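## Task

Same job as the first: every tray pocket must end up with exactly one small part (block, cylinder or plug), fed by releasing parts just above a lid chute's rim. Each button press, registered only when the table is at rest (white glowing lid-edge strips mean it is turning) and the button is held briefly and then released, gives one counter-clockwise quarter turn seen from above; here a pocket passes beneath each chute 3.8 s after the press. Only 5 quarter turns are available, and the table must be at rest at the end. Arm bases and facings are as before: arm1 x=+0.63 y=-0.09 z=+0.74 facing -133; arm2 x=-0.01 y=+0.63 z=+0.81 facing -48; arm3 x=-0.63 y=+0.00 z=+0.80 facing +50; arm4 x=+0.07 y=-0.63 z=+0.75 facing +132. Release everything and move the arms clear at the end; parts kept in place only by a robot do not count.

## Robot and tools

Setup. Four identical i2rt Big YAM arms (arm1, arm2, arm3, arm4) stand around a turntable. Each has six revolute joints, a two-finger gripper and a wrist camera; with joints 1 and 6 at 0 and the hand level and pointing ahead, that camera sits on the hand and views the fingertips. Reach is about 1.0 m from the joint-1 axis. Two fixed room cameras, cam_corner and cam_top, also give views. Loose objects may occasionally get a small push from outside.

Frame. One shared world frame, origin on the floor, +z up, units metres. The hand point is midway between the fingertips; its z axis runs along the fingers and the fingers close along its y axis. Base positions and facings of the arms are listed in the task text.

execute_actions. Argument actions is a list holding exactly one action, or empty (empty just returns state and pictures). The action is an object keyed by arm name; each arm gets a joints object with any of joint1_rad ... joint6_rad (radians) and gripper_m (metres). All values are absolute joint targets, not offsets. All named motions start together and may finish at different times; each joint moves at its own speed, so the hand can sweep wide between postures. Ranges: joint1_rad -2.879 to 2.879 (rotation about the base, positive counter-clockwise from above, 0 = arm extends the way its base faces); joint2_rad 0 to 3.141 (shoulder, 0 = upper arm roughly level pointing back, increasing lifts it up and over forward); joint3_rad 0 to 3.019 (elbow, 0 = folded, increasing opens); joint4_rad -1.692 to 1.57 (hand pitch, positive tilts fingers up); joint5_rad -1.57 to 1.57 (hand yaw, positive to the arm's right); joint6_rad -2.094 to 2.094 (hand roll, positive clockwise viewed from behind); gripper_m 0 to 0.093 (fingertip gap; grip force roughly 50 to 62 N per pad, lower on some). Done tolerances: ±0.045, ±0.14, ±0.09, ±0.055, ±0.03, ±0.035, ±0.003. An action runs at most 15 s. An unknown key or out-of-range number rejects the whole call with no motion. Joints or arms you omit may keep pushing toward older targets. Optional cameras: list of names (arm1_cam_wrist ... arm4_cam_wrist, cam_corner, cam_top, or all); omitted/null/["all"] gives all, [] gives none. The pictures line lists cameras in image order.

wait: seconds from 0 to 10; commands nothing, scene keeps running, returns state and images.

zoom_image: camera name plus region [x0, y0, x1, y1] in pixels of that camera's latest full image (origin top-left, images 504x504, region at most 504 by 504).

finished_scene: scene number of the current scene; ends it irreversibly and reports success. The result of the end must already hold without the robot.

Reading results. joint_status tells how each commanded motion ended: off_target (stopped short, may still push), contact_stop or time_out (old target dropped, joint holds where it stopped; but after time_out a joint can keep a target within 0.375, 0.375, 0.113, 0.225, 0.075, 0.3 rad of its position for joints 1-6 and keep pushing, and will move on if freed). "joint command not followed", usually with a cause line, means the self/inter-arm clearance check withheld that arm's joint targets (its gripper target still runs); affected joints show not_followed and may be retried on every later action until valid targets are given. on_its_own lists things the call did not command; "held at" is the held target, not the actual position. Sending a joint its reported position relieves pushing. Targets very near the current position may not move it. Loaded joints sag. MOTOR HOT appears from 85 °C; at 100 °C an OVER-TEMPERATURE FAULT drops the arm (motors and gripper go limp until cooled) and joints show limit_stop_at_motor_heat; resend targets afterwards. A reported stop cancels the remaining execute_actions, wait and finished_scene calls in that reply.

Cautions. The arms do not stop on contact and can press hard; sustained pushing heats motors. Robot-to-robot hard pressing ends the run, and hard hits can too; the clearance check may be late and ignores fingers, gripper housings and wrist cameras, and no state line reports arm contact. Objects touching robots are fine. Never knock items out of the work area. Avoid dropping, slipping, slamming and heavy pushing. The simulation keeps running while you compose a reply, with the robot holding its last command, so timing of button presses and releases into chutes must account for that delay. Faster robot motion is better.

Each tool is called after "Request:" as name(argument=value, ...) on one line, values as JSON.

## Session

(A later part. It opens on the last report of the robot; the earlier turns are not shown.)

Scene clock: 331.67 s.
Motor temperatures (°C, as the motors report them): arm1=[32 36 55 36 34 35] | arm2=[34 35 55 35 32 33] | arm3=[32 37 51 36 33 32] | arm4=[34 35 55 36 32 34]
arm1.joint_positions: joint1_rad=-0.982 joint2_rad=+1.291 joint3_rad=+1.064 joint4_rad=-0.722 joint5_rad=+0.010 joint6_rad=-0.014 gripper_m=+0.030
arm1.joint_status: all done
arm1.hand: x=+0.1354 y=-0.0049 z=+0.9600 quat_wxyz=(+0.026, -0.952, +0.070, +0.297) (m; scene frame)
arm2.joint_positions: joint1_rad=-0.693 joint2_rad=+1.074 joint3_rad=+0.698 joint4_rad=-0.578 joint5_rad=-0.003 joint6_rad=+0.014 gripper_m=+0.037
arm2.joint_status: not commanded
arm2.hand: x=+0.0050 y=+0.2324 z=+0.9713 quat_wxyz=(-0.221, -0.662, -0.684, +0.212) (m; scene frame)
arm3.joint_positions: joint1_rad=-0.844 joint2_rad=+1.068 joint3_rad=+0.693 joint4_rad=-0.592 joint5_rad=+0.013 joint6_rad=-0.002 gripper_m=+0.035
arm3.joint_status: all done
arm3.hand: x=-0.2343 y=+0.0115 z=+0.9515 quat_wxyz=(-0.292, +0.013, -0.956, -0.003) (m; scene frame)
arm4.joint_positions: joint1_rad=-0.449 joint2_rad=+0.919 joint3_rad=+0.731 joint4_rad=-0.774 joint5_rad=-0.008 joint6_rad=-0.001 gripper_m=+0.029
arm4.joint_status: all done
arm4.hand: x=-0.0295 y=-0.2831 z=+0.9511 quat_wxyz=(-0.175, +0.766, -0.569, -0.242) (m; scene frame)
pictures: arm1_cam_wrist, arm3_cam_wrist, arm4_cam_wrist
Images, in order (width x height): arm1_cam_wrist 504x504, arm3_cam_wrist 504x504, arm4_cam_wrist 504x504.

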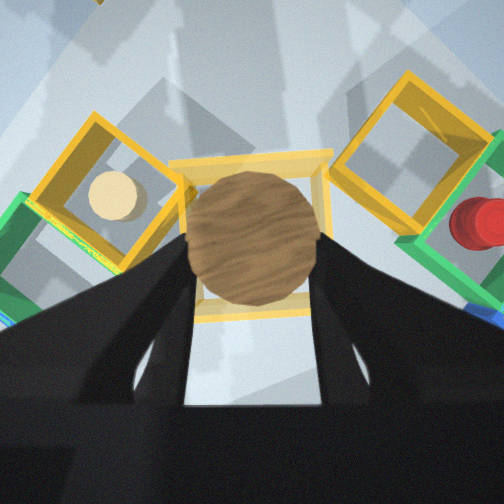

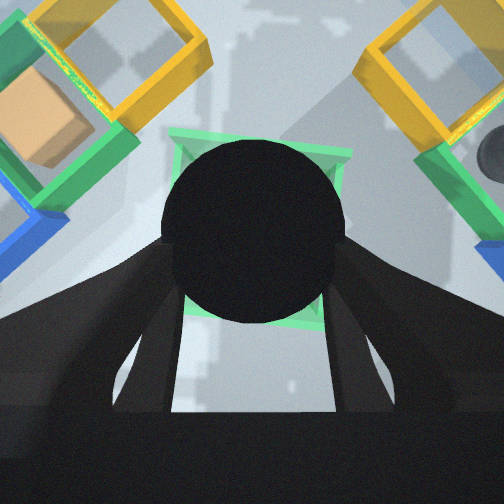

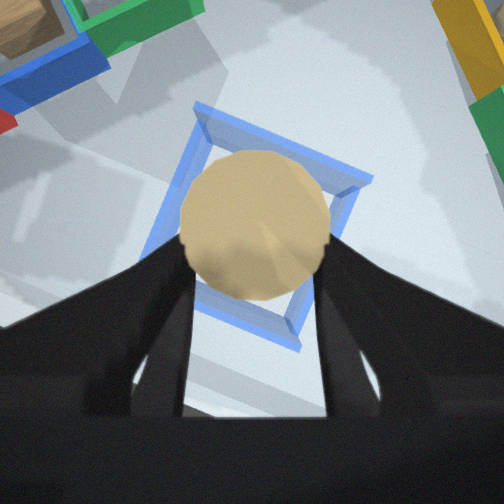

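Request:
execute_actions(actions=[{"arm2":{"joints":{"joint2_rad":1.264}}}], cameras=[])

Request:
wait(seconds=0.3)

Request:
execute_actions(actions=[{"arm2":{"joints":{"joint2_rad":0.59,"joint1_rad":-0.648}}}], cameras=["cam_top"])

Request:
execute_actions(actions=[{"arm2":{"joints":{"joint3_rad":0.48,"joint4_rad":-0.85}}}], cameras=["cam_top","arm2_cam_wrist","arm4_cam_wrist"])

Request:
wait(seconds=0.4)

Request:
wait(seconds=0.4)

Request:
wait(seconds=0.4)

Request:
wait(seconds=0.4)

Scene clock: 348.77 s.
Motor temperatures (°C, as the motors report them): arm1=[32 36 57 36 34 35] | arm2=[34 35 55 35 32 33] | arm3=[32 37 52 36 33 32] | arm4=[34 35 56 36 32 34]
arm1.joint_positions: joint1_rad=-0.982 joint2_rad=+1.291 joint3_rad=+1.064 joint4_rad=-0.722 joint5_rad=+0.010 joint6_rad=-0.014 gripper_m=+0.030
arm1.joint_status: not commanded
arm1.hand: x=+0.1354 y=-0.0049 z=+0.9600 quat_wxyz=(+0.026, -0.952, +0.070, +0.297) (m; scene frame)
arm2.joint_positions: joint1_rad=-0.694 joint2_rad=+1.213 joint3_rad=+0.740 joint4_rad=-0.546 joint5_rad=-0.003 joint6_rad=+0.014 gripper_m=+0.037
arm2.joint_status: all done
arm2.hand: x=+0.0056 y=+0.2090 z=+0.9421 quat_wxyz=(-0.198, -0.669, -0.691, +0.191) (m; scene frame)
arm3.joint_positions: joint1_rad=-0.844 joint2_rad=+1.068 joint3_rad=+0.693 joint4_rad=-0.592 joint5_rad=+0.013 joint6_rad=-0.002 gripper_m=+0.035
arm3.joint_status: not commanded
arm3.hand: x=-0.2343 y=+0.0115 z=+0.9515 quat_wxyz=(-0.292, +0.013, -0.956, -0.003) (m; scene frame)
arm4.joint_positions: joint1_rad=-0.449 joint2_rad=+0.919 joint3_rad=+0.731 joint4_rad=-0.774 joint5_rad=-0.008 joint6_rad=-0.001 gripper_m=+0.029
arm4.joint_status: not commanded
arm4.hand: x=-0.0295 y=-0.2831 z=+0.9511 quat_wxyz=(-0.175, +0.766, -0.569, -0.242) (m; scene frame)
pictures: none
No camera images: the call's "cameras" was empty. Leave "cameras" out to get every camera's image.

Scene clock: 349.07 s.
Motor temperatures (°C, as the motors report them): arm1=[32 36 57 36 34 35] | arm2=[34 35 55 35 32 33] | arm3=[32 37 52 36 33 32] | arm4=[34 35 56 36 32 34]
arm1.joint_positions: joint1_rad=-0.982 joint2_rad=+1.291 joint3_rad=+1.064 joint4_rad=-0.722 joint5_rad=+0.010 joint6_rad=-0.014 gripper_m=+0.030
arm1.joint_status: not commanded
arm1.hand: x=+0.1354 y=-0.0049 z=+0.9600 quat_wxyz=(+0.026, -0.952, +0.070, +0.297) (m; scene frame)
arm2.joint_positions: joint1_rad=-0.694 joint2_rad=+1.213 joint3_rad=+0.740 joint4_rad=-0.546 joint5_rad=-0.003 joint6_rad=+0.014 gripper_m=+0.037
arm2.joint_status: all done
arm2.hand: x=+0.0056 y=+0.2090 z=+0.9421 quat_wxyz=(-0.198, -0.669, -0.691, +0.191) (m; scene frame)
arm3.joint_positions: joint1_rad=-0.844 joint2_rad=+1.068 joint3_rad=+0.693 joint4_rad=-0.592 joint5_rad=+0.013 joint6_rad=-0.002 gripper_m=+0.035
arm3.joint_status: not commanded
arm3.hand: x=-0.2343 y=+0.0115 z=+0.9515 quat_wxyz=(-0.292, +0.013, -0.956, -0.003) (m; scene frame)
arm4.joint_positions: joint1_rad=-0.449 joint2_rad=+0.919 joint3_rad=+0.731 joint4_rad=-0.774 joint5_rad=-0.008 joint6_rad=-0.001 gripper_m=+0.029
arm4.joint_status: not commanded
arm4.hand: x=-0.0295 y=-0.2831 z=+0.9511 quat_wxyz=(-0.175, +0.766, -0.569, -0.242) (m; scene frame)
wait: 0.30 s; at rest by 0.27 s
pictures: arm1_cam_wrist, arm2_cam_wrist, arm3_cam_wrist, arm4_cam_wrist, cam_corner, cam_top
Images, in order (width x height): arm1_cam_wrist 504x504, arm2_cam_wrist 504x504, arm3_cam_wrist 504x504, arm4_cam_wrist 504x504, cam_corner 504x504, cam_top 504x504.

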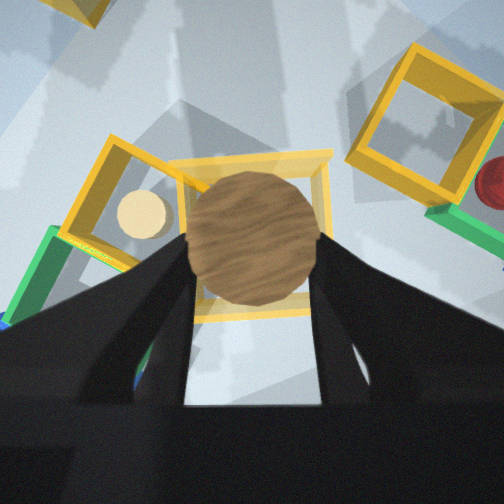

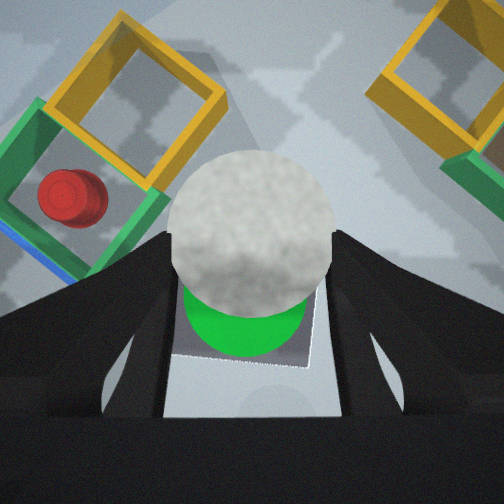

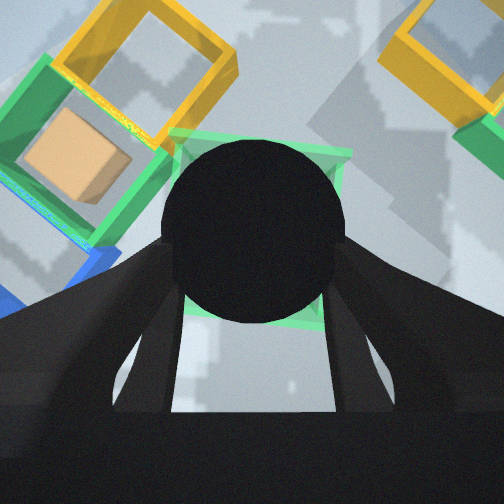

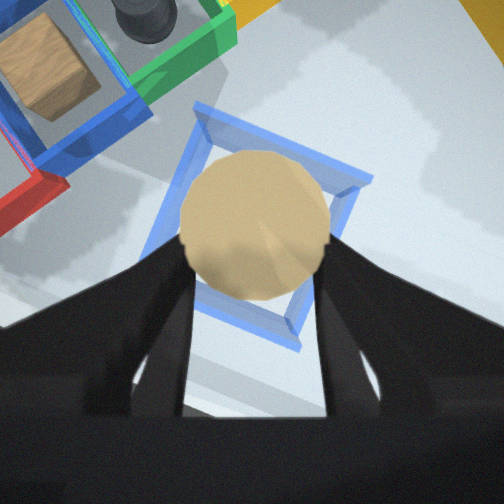

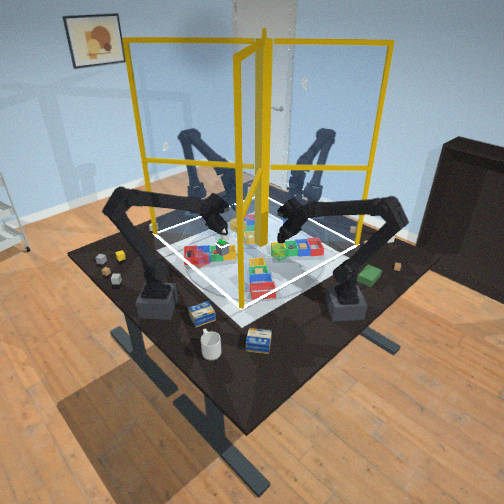

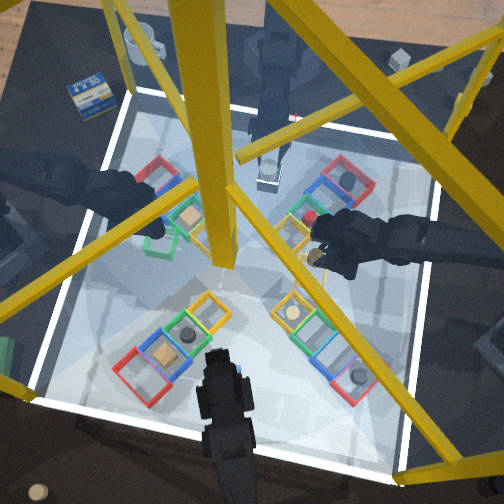

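Scene clock: 350.30 s.
Motor temperatures (°C, as the motors report them): arm1=[32 36 57 36 34 35] | arm2=[34 35 55 35 32 33] | arm3=[32 37 52 36 33 32] | arm4=[34 35 57 36 32 34]
arm1.joint_positions: joint1_rad=-0.982 joint2_rad=+1.291 joint3_rad=+1.064 joint4_rad=-0.722 joint5_rad=+0.010 joint6_rad=-0.014 gripper_m=+0.030
arm1.joint_status: not commanded
arm1.hand: x=+0.1354 y=-0.0049 z=+0.9600 quat_wxyz=(+0.026, -0.952, +0.070, +0.297) (m; scene frame)
arm2.joint_positions: joint1_rad=-0.650 joint2_rad=+0.585 joint3_rad=+0.710 joint4_rad=-0.553 joint5_rad=+0.000 joint6_rad=+0.014 gripper_m=+0.037
arm2.joint_status: all done
arm2.hand: x=+0.0186 y=+0.2865 z=+1.1575 quat_wxyz=(-0.400, -0.570, -0.617, +0.366) (m; scene frame)
arm3.joint_positions: joint1_rad=-0.844 joint2_rad=+1.068 joint3_rad=+0.693 joint4_rad=-0.592 joint5_rad=+0.013 joint6_rad=-0.002 gripper_m=+0.035
arm3.joint_status: not commanded
arm3.hand: x=-0.2343 y=+0.0115 z=+0.9515 quat_wxyz=(-0.292, +0.013, -0.956, -0.003) (m; scene frame)
arm4.joint_positions: joint1_rad=-0.449 joint2_rad=+0.919 joint3_rad=+0.731 joint4_rad=-0.774 joint5_rad=-0.008 joint6_rad=-0.001 gripper_m=+0.029
arm4.joint_status: not commanded
arm4.hand: x=-0.0295 y=-0.2831 z=+0.9511 quat_wxyz=(-0.175, +0.766, -0.569, -0.242) (m; scene frame)
pictures: cam_top
Images, in order (width x height): cam_top 504x504.

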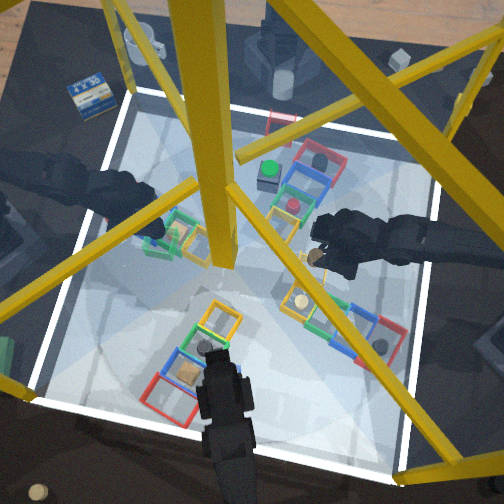

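Scene clock: 351.40 s.
Motor temperatures (°C, as the motors report them): arm1=[32 36 57 36 34 35] | arm2=[34 35 55 35 32 33] | arm3=[32 37 52 36 33 32] | arm4=[34 35 57 36 32 34]
arm1.joint_positions: joint1_rad=-0.982 joint2_rad=+1.291 joint3_rad=+1.064 joint4_rad=-0.722 joint5_rad=+0.010 joint6_rad=-0.014 gripper_m=+0.030
arm1.joint_status: not commanded
arm1.hand: x=+0.1354 y=-0.0049 z=+0.9600 quat_wxyz=(+0.026, -0.952, +0.070, +0.297) (m; scene frame)
arm2.joint_positions: joint1_rad=-0.650 joint2_rad=+0.593 joint3_rad=+0.463 joint4_rad=-0.840 joint5_rad=+0.000 joint6_rad=+0.014 gripper_m=+0.037
arm2.joint_status: all done
arm2.hand: x=+0.0099 y=+0.3681 z=+0.9616 quat_wxyz=(-0.219, -0.649, -0.700, +0.203) (m; scene frame)
arm3.joint_positions: joint1_rad=-0.844 joint2_rad=+1.068 joint3_rad=+0.693 joint4_rad=-0.592 joint5_rad=+0.013 joint6_rad=-0.002 gripper_m=+0.035
arm3.joint_status: not commanded
arm3.hand: x=-0.2343 y=+0.0115 z=+0.9515 quat_wxyz=(-0.292, +0.013, -0.956, -0.003) (m; scene frame)
arm4.joint_positions: joint1_rad=-0.449 joint2_rad=+0.919 joint3_rad=+0.731 joint4_rad=-0.774 joint5_rad=-0.008 joint6_rad=-0.001 gripper_m=+0.029
arm4.joint_status: not commanded
arm4.hand: x=-0.0295 y=-0.2831 z=+0.9511 quat_wxyz=(-0.175, +0.766, -0.569, -0.242) (m; scene frame)
pictures: arm2_cam_wrist, arm4_cam_wrist, cam_top
Images, in order (width x height): arm2_cam_wrist 504x504, arm4_cam_wrist 504x504, cam_top 504x504.

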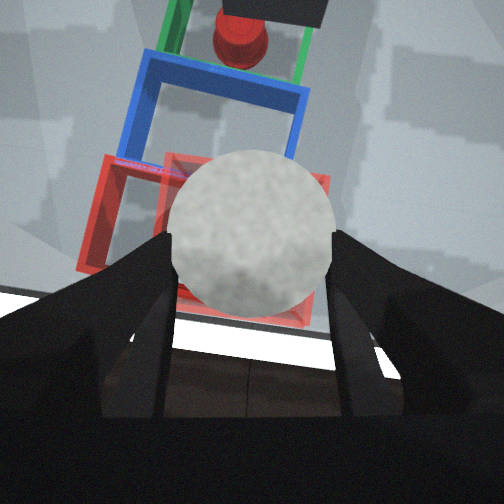

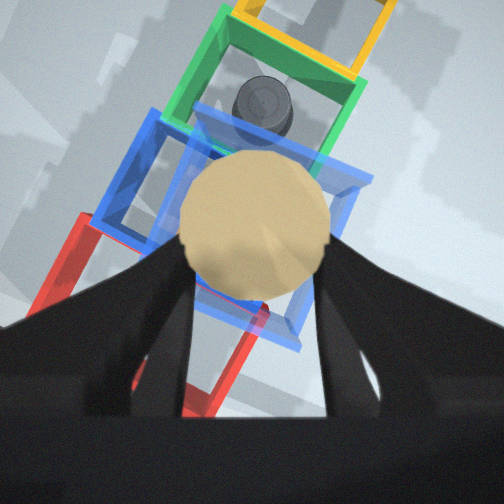

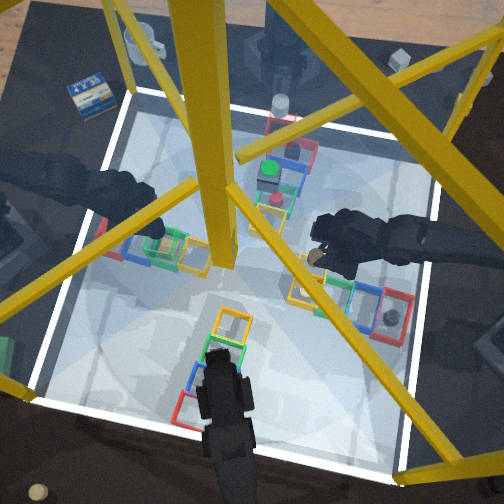

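Scene clock: 351.80 s.
Motor temperatures (°C, as the motors report them): arm1=[32 36 57 36 34 35] | arm2=[34 35 55 35 32 33] | arm3=[32 37 52 36 33 32] | arm4=[34 35 57 36 32 34]
arm1.joint_positions: joint1_rad=-0.982 joint2_rad=+1.291 joint3_rad=+1.064 joint4_rad=-0.722 joint5_rad=+0.010 joint6_rad=-0.014 gripper_m=+0.030
arm1.joint_status: not commanded
arm1.hand: x=+0.1354 y=-0.0049 z=+0.9600 quat_wxyz=(+0.026, -0.952, +0.070, +0.297) (m; scene frame)
arm2.joint_positions: joint1_rad=-0.650 joint2_rad=+0.593 joint3_rad=+0.463 joint4_rad=-0.840 joint5_rad=+0.000 joint6_rad=+0.014 gripper_m=+0.037
arm2.joint_status: all done
arm2.hand: x=+0.0099 y=+0.3681 z=+0.9616 quat_wxyz=(-0.219, -0.649, -0.700, +0.203) (m; scene frame)
arm3.joint_positions: joint1_rad=-0.844 joint2_rad=+1.068 joint3_rad=+0.693 joint4_rad=-0.592 joint5_rad=+0.013 joint6_rad=-0.002 gripper_m=+0.035
arm3.joint_status: not commanded
arm3.hand: x=-0.2343 y=+0.0115 z=+0.9515 quat_wxyz=(-0.292, +0.013, -0.956, -0.003) (m; scene frame)
arm4.joint_positions: joint1_rad=-0.449 joint2_rad=+0.919 joint3_rad=+0.731 joint4_rad=-0.774 joint5_rad=-0.008 joint6_rad=-0.001 gripper_m=+0.029
arm4.joint_status: not commanded
arm4.hand: x=-0.0295 y=-0.2831 z=+0.9511 quat_wxyz=(-0.175, +0.766, -0.569, -0.242) (m; scene frame)
wait: 0.40 s; at rest by 0.27 s
pictures: arm1_cam_wrist, arm2_cam_wrist, arm3_cam_wrist, arm4_cam_wrist, cam_corner, cam_top
Images, in order (width x height): arm1_cam_wrist 504x504, arm2_cam_wrist 504x504, arm3_cam_wrist 504x504, arm4_cam_wrist 504x504, cam_corner 504x504, cam_top 504x504.

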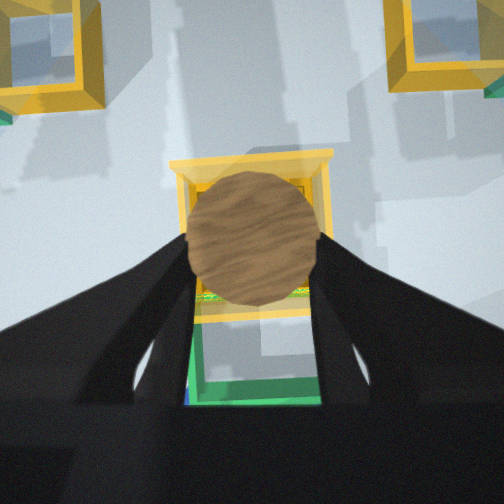

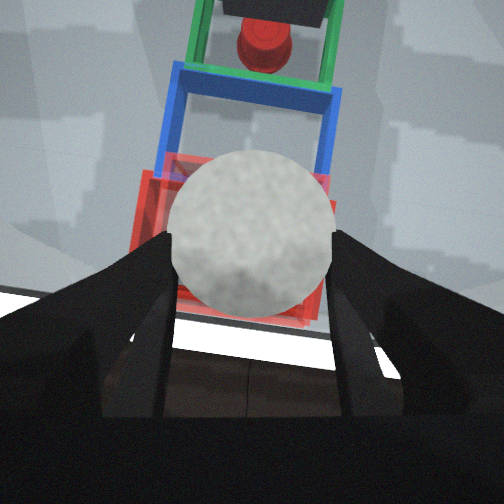

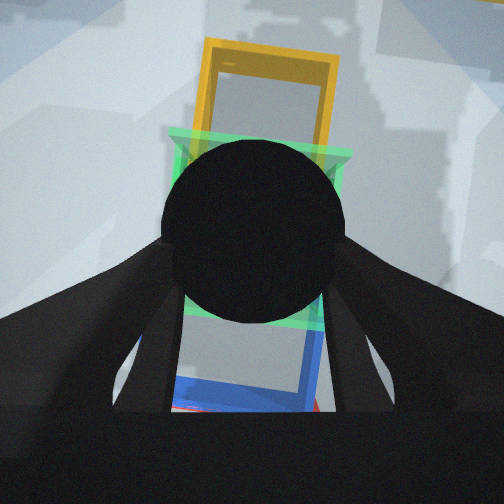

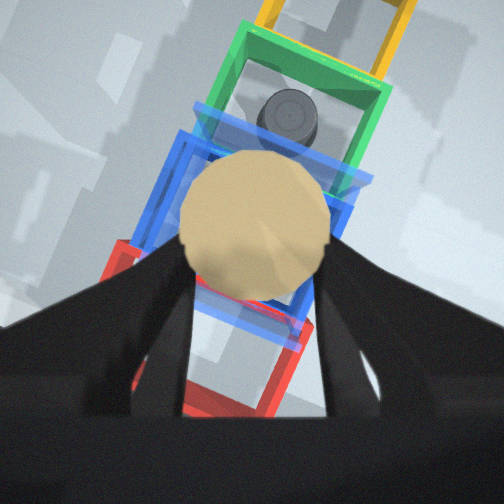

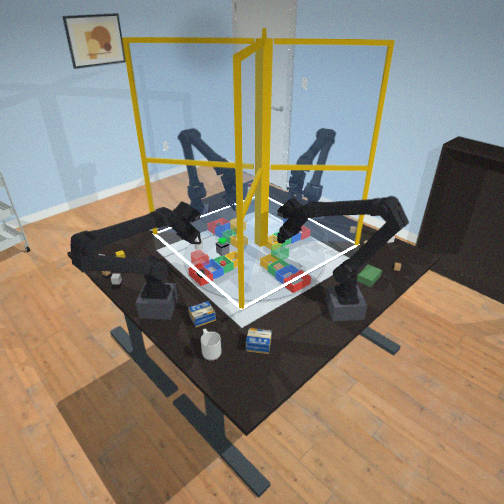

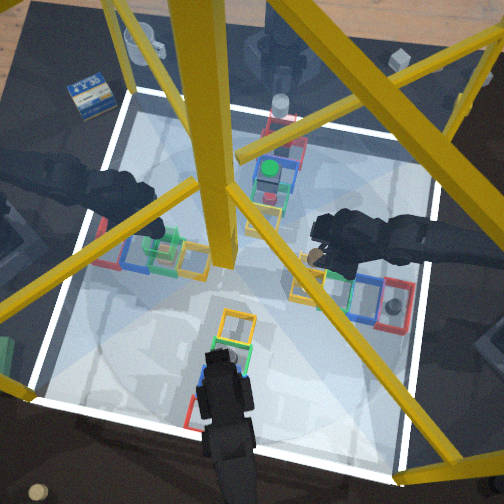

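Scene clock: 352.20 s.
Motor temperatures (°C, as the motors report them): arm1=[32 36 57 36 34 35] | arm2=[34 35 55 35 32 33] | arm3=[32 37 52 36 33 32] | arm4=[34 35 57 36 32 34]
arm1.joint_positions: joint1_rad=-0.982 joint2_rad=+1.291 joint3_rad=+1.064 joint4_rad=-0.722 joint5_rad=+0.010 joint6_rad=-0.014 gripper_m=+0.030
arm1.joint_status: not commanded
arm1.hand: x=+0.1354 y=-0.0049 z=+0.9600 quat_wxyz=(+0.026, -0.952, +0.070, +0.297) (m; scene frame)
arm2.joint_positions: joint1_rad=-0.650 joint2_rad=+0.593 joint3_rad=+0.463 joint4_rad=-0.840 joint5_rad=+0.000 joint6_rad=+0.014 gripper_m=+0.037
arm2.joint_status: all done
arm2.hand: x=+0.0099 y=+0.3681 z=+0.9616 quat_wxyz=(-0.219, -0.649, -0.700, +0.203) (m; scene frame)
arm3.joint_positions: joint1_rad=-0.844 joint2_rad=+1.068 joint3_rad=+0.693 joint4_rad=-0.592 joint5_rad=+0.013 joint6_rad=-0.002 gripper_m=+0.035
arm3.joint_status: not commanded
arm3.hand: x=-0.2343 y=+0.0115 z=+0.9515 quat_wxyz=(-0.292, +0.013, -0.956, -0.003) (m; scene frame)
arm4.joint_positions: joint1_rad=-0.449 joint2_rad=+0.919 joint3_rad=+0.731 joint4_rad=-0.774 joint5_rad=-0.008 joint6_rad=-0.001 gripper_m=+0.029
arm4.joint_status: not commanded
arm4.hand: x=-0.0295 y=-0.2831 z=+0.9511 quat_wxyz=(-0.175, +0.766, -0.569, -0.242) (m; scene frame)
wait: 0.40 s; at rest by 0.27 s
pictures: arm1_cam_wrist, arm2_cam_wrist, arm3_cam_wrist, arm4_cam_wrist, cam_corner, cam_top
Images, in order (width x height): arm1_cam_wrist 504x504, arm2_cam_wrist 504x504, arm3_cam_wrist 504x504, arm4_cam_wrist 504x504, cam_corner 504x504, cam_top 504x504.

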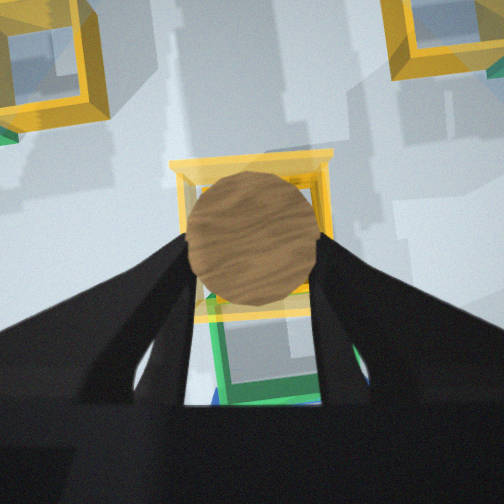

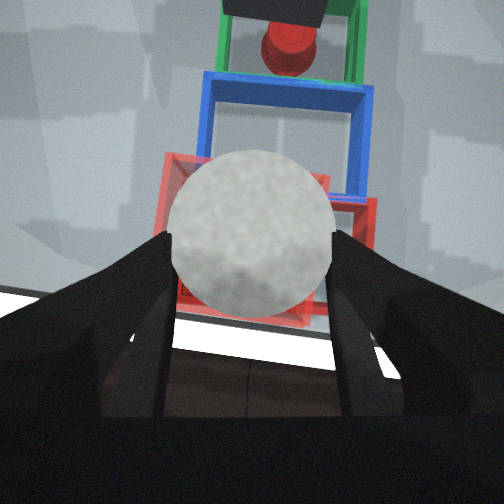

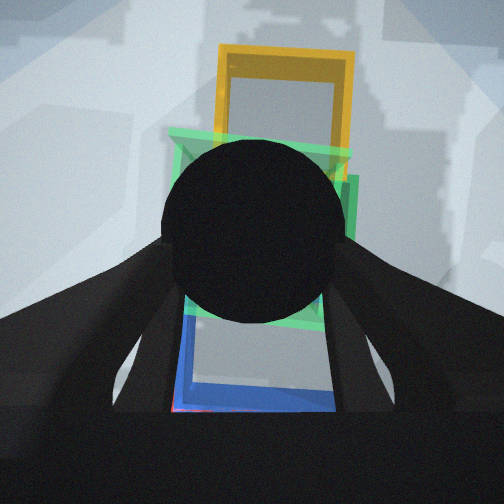

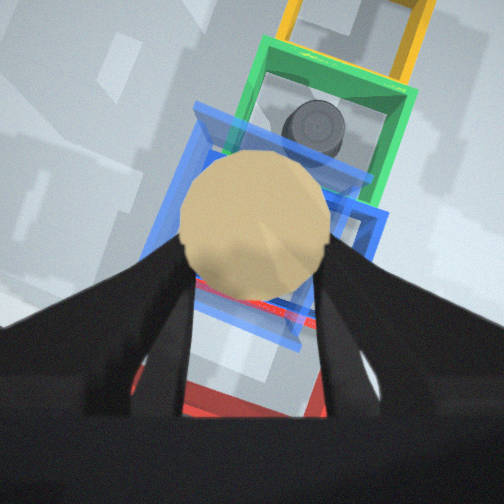

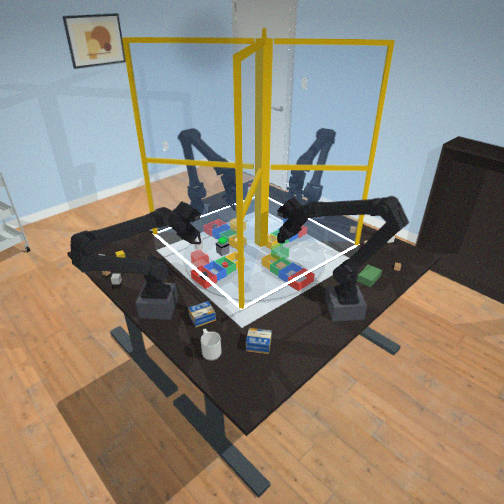

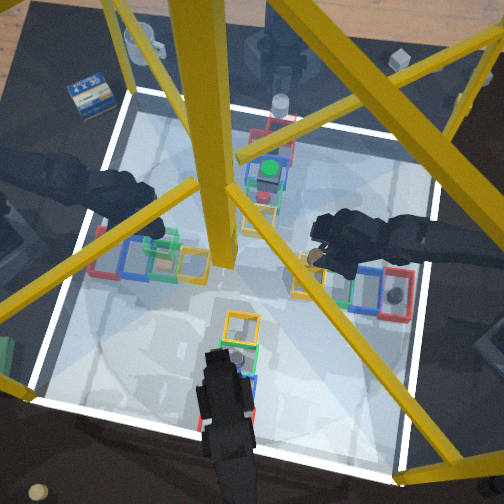

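Scene clock: 352.60 s.
Motor temperatures (°C, as the motors report them): arm1=[32 36 57 36 34 35] | arm2=[34 35 55 35 32 33] | arm3=[32 37 52 36 33 32] | arm4=[34 35 57 36 32 34]
arm1.joint_positions: joint1_rad=-0.982 joint2_rad=+1.291 joint3_rad=+1.064 joint4_rad=-0.722 joint5_rad=+0.010 joint6_rad=-0.014 gripper_m=+0.030
arm1.joint_status: not commanded
arm1.hand: x=+0.1354 y=-0.0049 z=+0.9600 quat_wxyz=(+0.026, -0.952, +0.070, +0.297) (m; scene frame)
arm2.joint_positions: joint1_rad=-0.650 joint2_rad=+0.593 joint3_rad=+0.463 joint4_rad=-0.840 joint5_rad=+0.000 joint6_rad=+0.014 gripper_m=+0.037
arm2.joint_status: all done
arm2.hand: x=+0.0099 y=+0.3681 z=+0.9616 quat_wxyz=(-0.219, -0.649, -0.700, +0.203) (m; scene frame)
arm3.joint_positions: joint1_rad=-0.844 joint2_rad=+1.068 joint3_rad=+0.693 joint4_rad=-0.592 joint5_rad=+0.013 joint6_rad=-0.002 gripper_m=+0.035
arm3.joint_status: not commanded
arm3.hand: x=-0.2343 y=+0.0115 z=+0.9515 quat_wxyz=(-0.292, +0.013, -0.956, -0.003) (m; scene frame)
arm4.joint_positions: joint1_rad=-0.449 joint2_rad=+0.919 joint3_rad=+0.731 joint4_rad=-0.774 joint5_rad=-0.008 joint6_rad=-0.001 gripper_m=+0.029
arm4.joint_status: not commanded
arm4.hand: x=-0.0295 y=-0.2831 z=+0.9511 quat_wxyz=(-0.175, +0.766, -0.569, -0.242) (m; scene frame)
wait: 0.40 s; at rest by 0.27 s
pictures: arm1_cam_wrist, arm2_cam_wrist, arm3_cam_wrist, arm4_cam_wrist, cam_corner, cam_top
Images, in order (width x height): arm1_cam_wrist 504x504, arm2_cam_wrist 504x504, arm3_cam_wrist 504x504, arm4_cam_wrist 504x504, cam_corner 504x504, cam_top 504x504.

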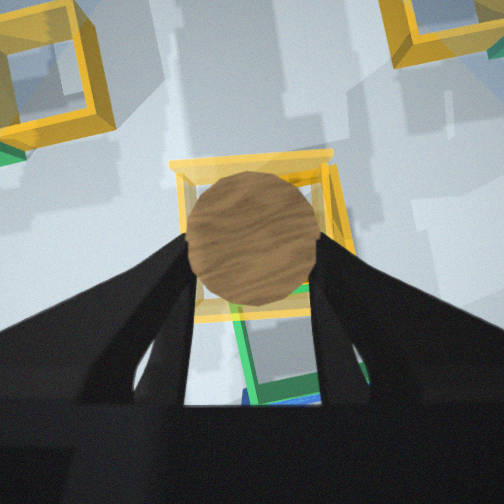

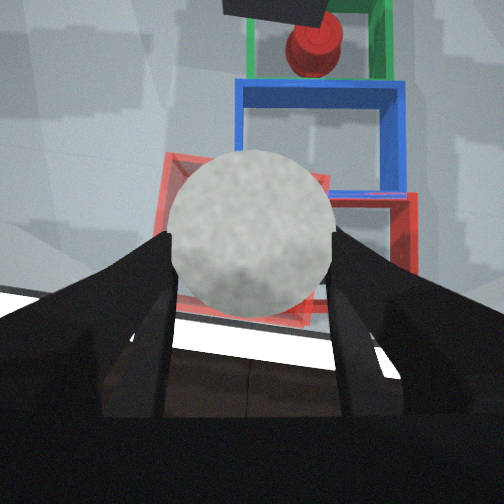

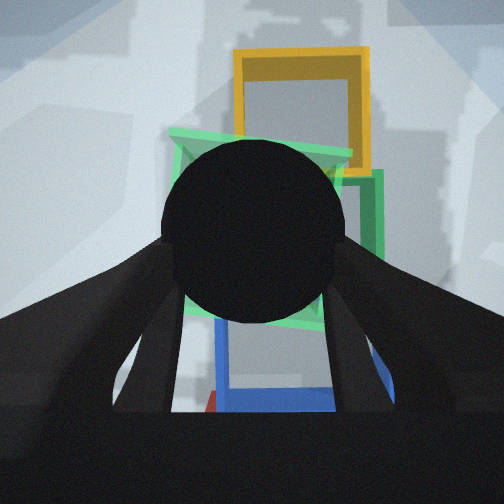

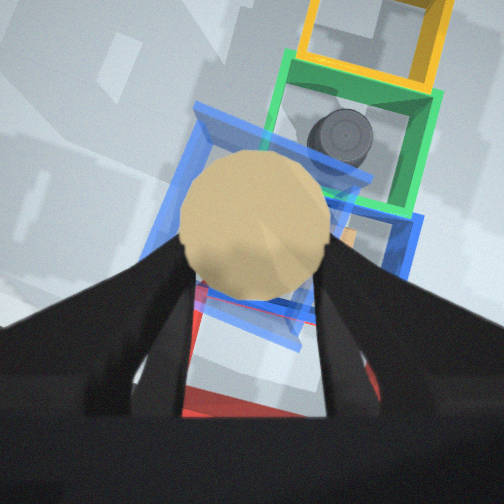

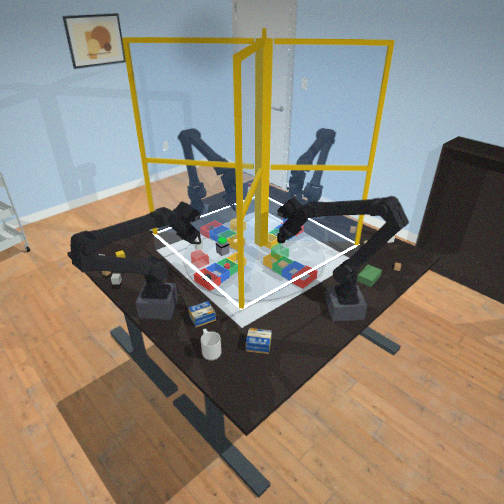

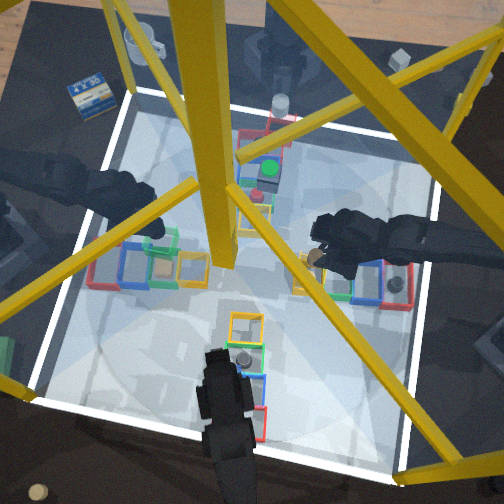

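Scene clock: 353.00 s.
Motor temperatures (°C, as the motors report them): arm1=[32 36 57 36 34 35] | arm2=[34 35 55 35 32 33] | arm3=[32 37 52 36 33 32] | arm4=[34 35 57 36 32 34]
arm1.joint_positions: joint1_rad=-0.982 joint2_rad=+1.291 joint3_rad=+1.064 joint4_rad=-0.722 joint5_rad=+0.010 joint6_rad=-0.014 gripper_m=+0.030
arm1.joint_status: not commanded
arm1.hand: x=+0.1354 y=-0.0049 z=+0.9600 quat_wxyz=(+0.026, -0.952, +0.070, +0.297) (m; scene frame)
arm2.joint_positions: joint1_rad=-0.650 joint2_rad=+0.593 joint3_rad=+0.463 joint4_rad=-0.840 joint5_rad=+0.000 joint6_rad=+0.014 gripper_m=+0.037
arm2.joint_status: all done
arm2.hand: x=+0.0099 y=+0.3681 z=+0.9616 quat_wxyz=(-0.219, -0.649, -0.700, +0.203) (m; scene frame)
arm3.joint_positions: joint1_rad=-0.844 joint2_rad=+1.068 joint3_rad=+0.693 joint4_rad=-0.592 joint5_rad=+0.013 joint6_rad=-0.002 gripper_m=+0.035
arm3.joint_status: not commanded
arm3.hand: x=-0.2343 y=+0.0115 z=+0.9515 quat_wxyz=(-0.292, +0.013, -0.956, -0.003) (m; scene frame)
arm4.joint_positions: joint1_rad=-0.449 joint2_rad=+0.919 joint3_rad=+0.731 joint4_rad=-0.774 joint5_rad=-0.008 joint6_rad=-0.001 gripper_m=+0.029
arm4.joint_status: not commanded
arm4.hand: x=-0.0295 y=-0.2831 z=+0.9511 quat_wxyz=(-0.175, +0.766, -0.569, -0.242) (m; scene frame)
wait: 0.40 s; at rest by 0.27 s
pictures: arm1_cam_wrist, arm2_cam_wrist, arm3_cam_wrist, arm4_cam_wrist, cam_corner, cam_top
Images, in order (width x height): arm1_cam_wrist 504x504, arm2_cam_wrist 504x504, arm3_cam_wrist 504x504, arm4_cam_wrist 504x504, cam_corner 504x504, cam_top 504x504.

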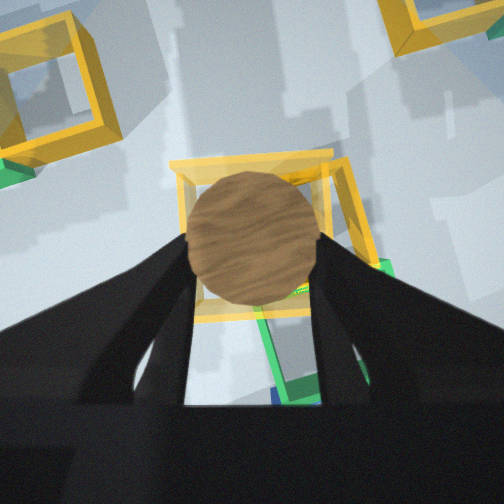

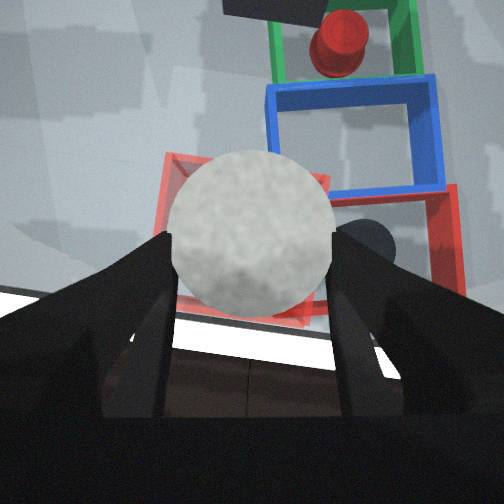

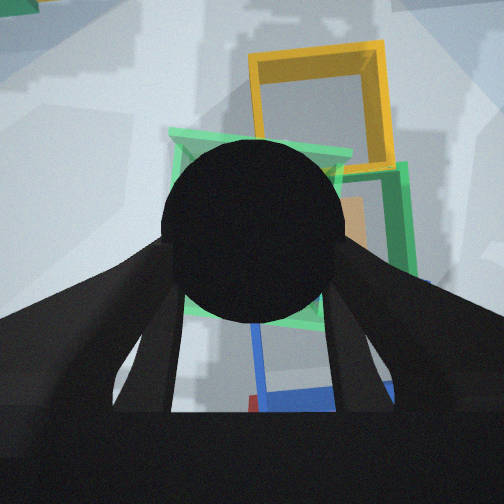

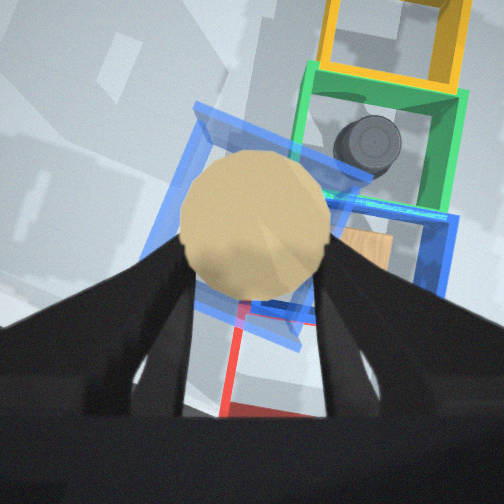

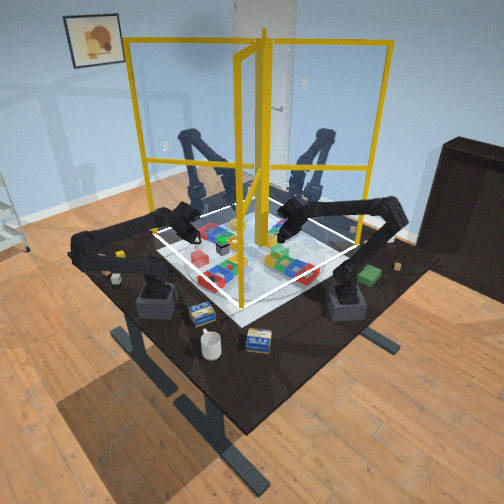

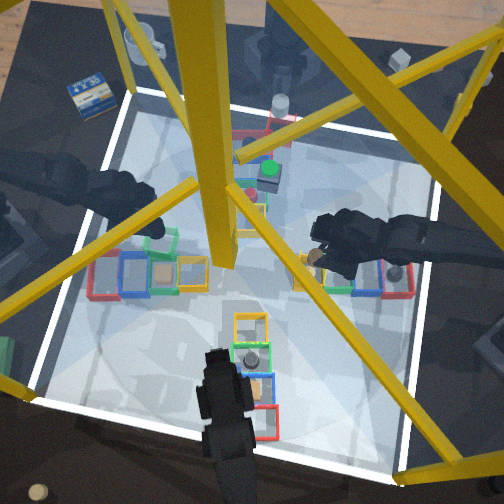

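Request:
execute_actions(actions=[{"arm2":{"joints":{"joint3_rad":0.705,"joint4_rad":-0.582,"joint1_rad":-0.70}}}], cameras=[])

Request:
execute_actions(actions=[{"arm2":{"joints":{"joint2_rad":1.04}}}], cameras=["cam_top","arm2_cam_wrist","cam_corner"])

Scene clock: 380.47 s.
Motor temperatures (°C, as the motors report them): arm1=[32 36 58 36 34 35] | arm2=[34 34 56 35 32 33] | arm3=[32 37 53 36 33 32] | arm4=[34 35 58 36 32 34]
arm1.joint_positions: joint1_rad=-0.982 joint2_rad=+1.291 joint3_rad=+1.064 joint4_rad=-0.722 joint5_rad=+0.010 joint6_rad=-0.014 gripper_m=+0.030
arm1.joint_status: not commanded
arm1.hand: x=+0.1354 y=-0.0049 z=+0.9600 quat_wxyz=(+0.026, -0.952, +0.070, +0.297) (m; scene frame)
arm2.joint_positions: joint1_rad=-0.696 joint2_rad=+0.587 joint3_rad=+0.685 joint4_rad=-0.594 joint5_rad=-0.001 joint6_rad=+0.014 gripper_m=+0.037
arm2.joint_status: all done
arm2.hand: x=+0.0023 y=+0.2912 z=+1.1329 quat_wxyz=(-0.371, -0.597, -0.616, +0.356) (m; scene frame)
arm3.joint_positions: joint1_rad=-0.844 joint2_rad=+1.068 joint3_rad=+0.693 joint4_rad=-0.592 joint5_rad=+0.013 joint6_rad=-0.002 gripper_m=+0.035
arm3.joint_status: not commanded
arm3.hand: x=-0.2343 y=+0.0115 z=+0.9515 quat_wxyz=(-0.292, +0.013, -0.956, -0.003) (m; scene frame)
arm4.joint_positions: joint1_rad=-0.449 joint2_rad=+0.919 joint3_rad=+0.731 joint4_rad=-0.774 joint5_rad=-0.008 joint6_rad=-0.001 gripper_m=+0.029
arm4.joint_status: not commanded
arm4.hand: x=-0.0295 y=-0.2831 z=+0.9511 quat_wxyz=(-0.175, +0.766, -0.569, -0.242) (m; scene frame)
pictures: none
No camera images: the call's "cameras" was empty. Leave "cameras" out to get every camera's image.

Scene clock: 381.60 s.
Motor temperatures (°C, as the motors report them): arm1=[32 36 58 36 34 35] | arm2=[34 34 56 35 32 33] | arm3=[32 37 53 36 33 32] | arm4=[34 35 58 36 32 34]
arm1.joint_positions: joint1_rad=-0.982 joint2_rad=+1.291 joint3_rad=+1.064 joint4_rad=-0.722 joint5_rad=+0.010 joint6_rad=-0.014 gripper_m=+0.030
arm1.joint_status: not commanded
arm1.hand: x=+0.1354 y=-0.0049 z=+0.9600 quat_wxyz=(+0.026, -0.952, +0.070, +0.297) (m; scene frame)
arm2.joint_positions: joint1_rad=-0.696 joint2_rad=+1.045 joint3_rad=+0.685 joint4_rad=-0.594 joint5_rad=-0.001 joint6_rad=+0.014 gripper_m=+0.037
arm2.joint_status: all done
arm2.hand: x=+0.0031 y=+0.2408 z=+0.9731 quat_wxyz=(-0.220, -0.663, -0.683, +0.213) (m; scene frame)
arm3.joint_positions: joint1_rad=-0.844 joint2_rad=+1.068 joint3_rad=+0.693 joint4_rad=-0.592 joint5_rad=+0.013 joint6_rad=-0.002 gripper_m=+0.035
arm3.joint_status: not commanded
arm3.hand: x=-0.2343 y=+0.0115 z=+0.9515 quat_wxyz=(-0.292, +0.013, -0.956, -0.003) (m; scene frame)
arm4.joint_positions: joint1_rad=-0.449 joint2_rad=+0.919 joint3_rad=+0.731 joint4_rad=-0.774 joint5_rad=-0.008 joint6_rad=-0.001 gripper_m=+0.029
arm4.joint_status: not commanded
arm4.hand: x=-0.0295 y=-0.2831 z=+0.9511 quat_wxyz=(-0.175, +0.766, -0.569, -0.242) (m; scene frame)
pictures: arm2_cam_wrist, cam_corner, cam_top
Images, in order (width x height): arm2_cam_wrist 504x504, cam_corner 504x504, cam_top 504x504.

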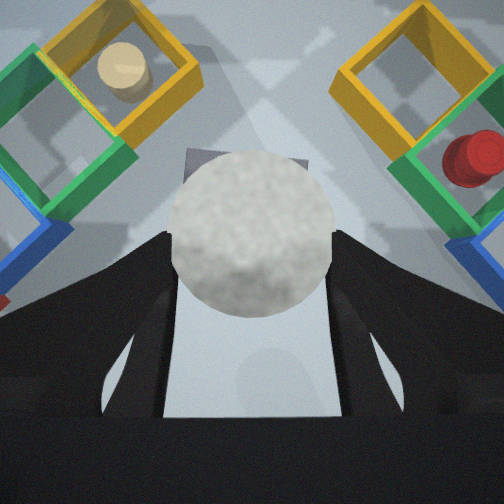

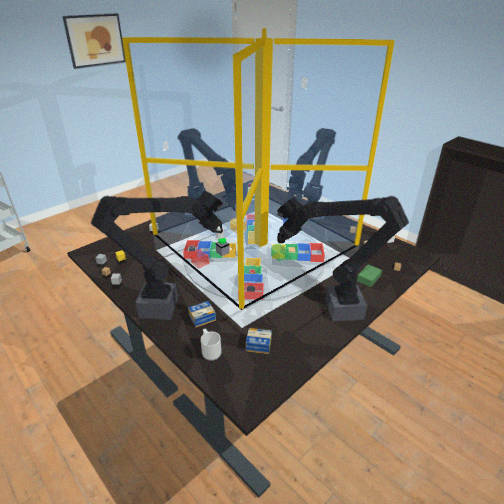

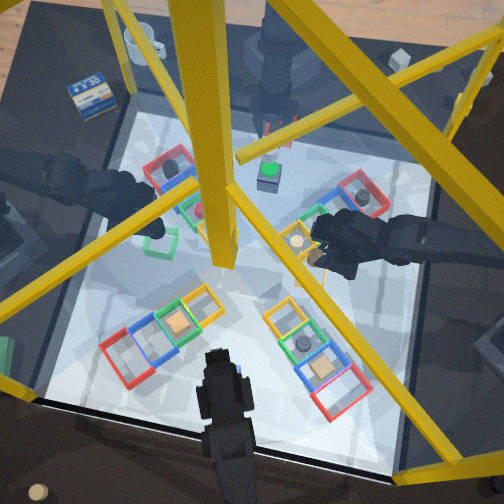

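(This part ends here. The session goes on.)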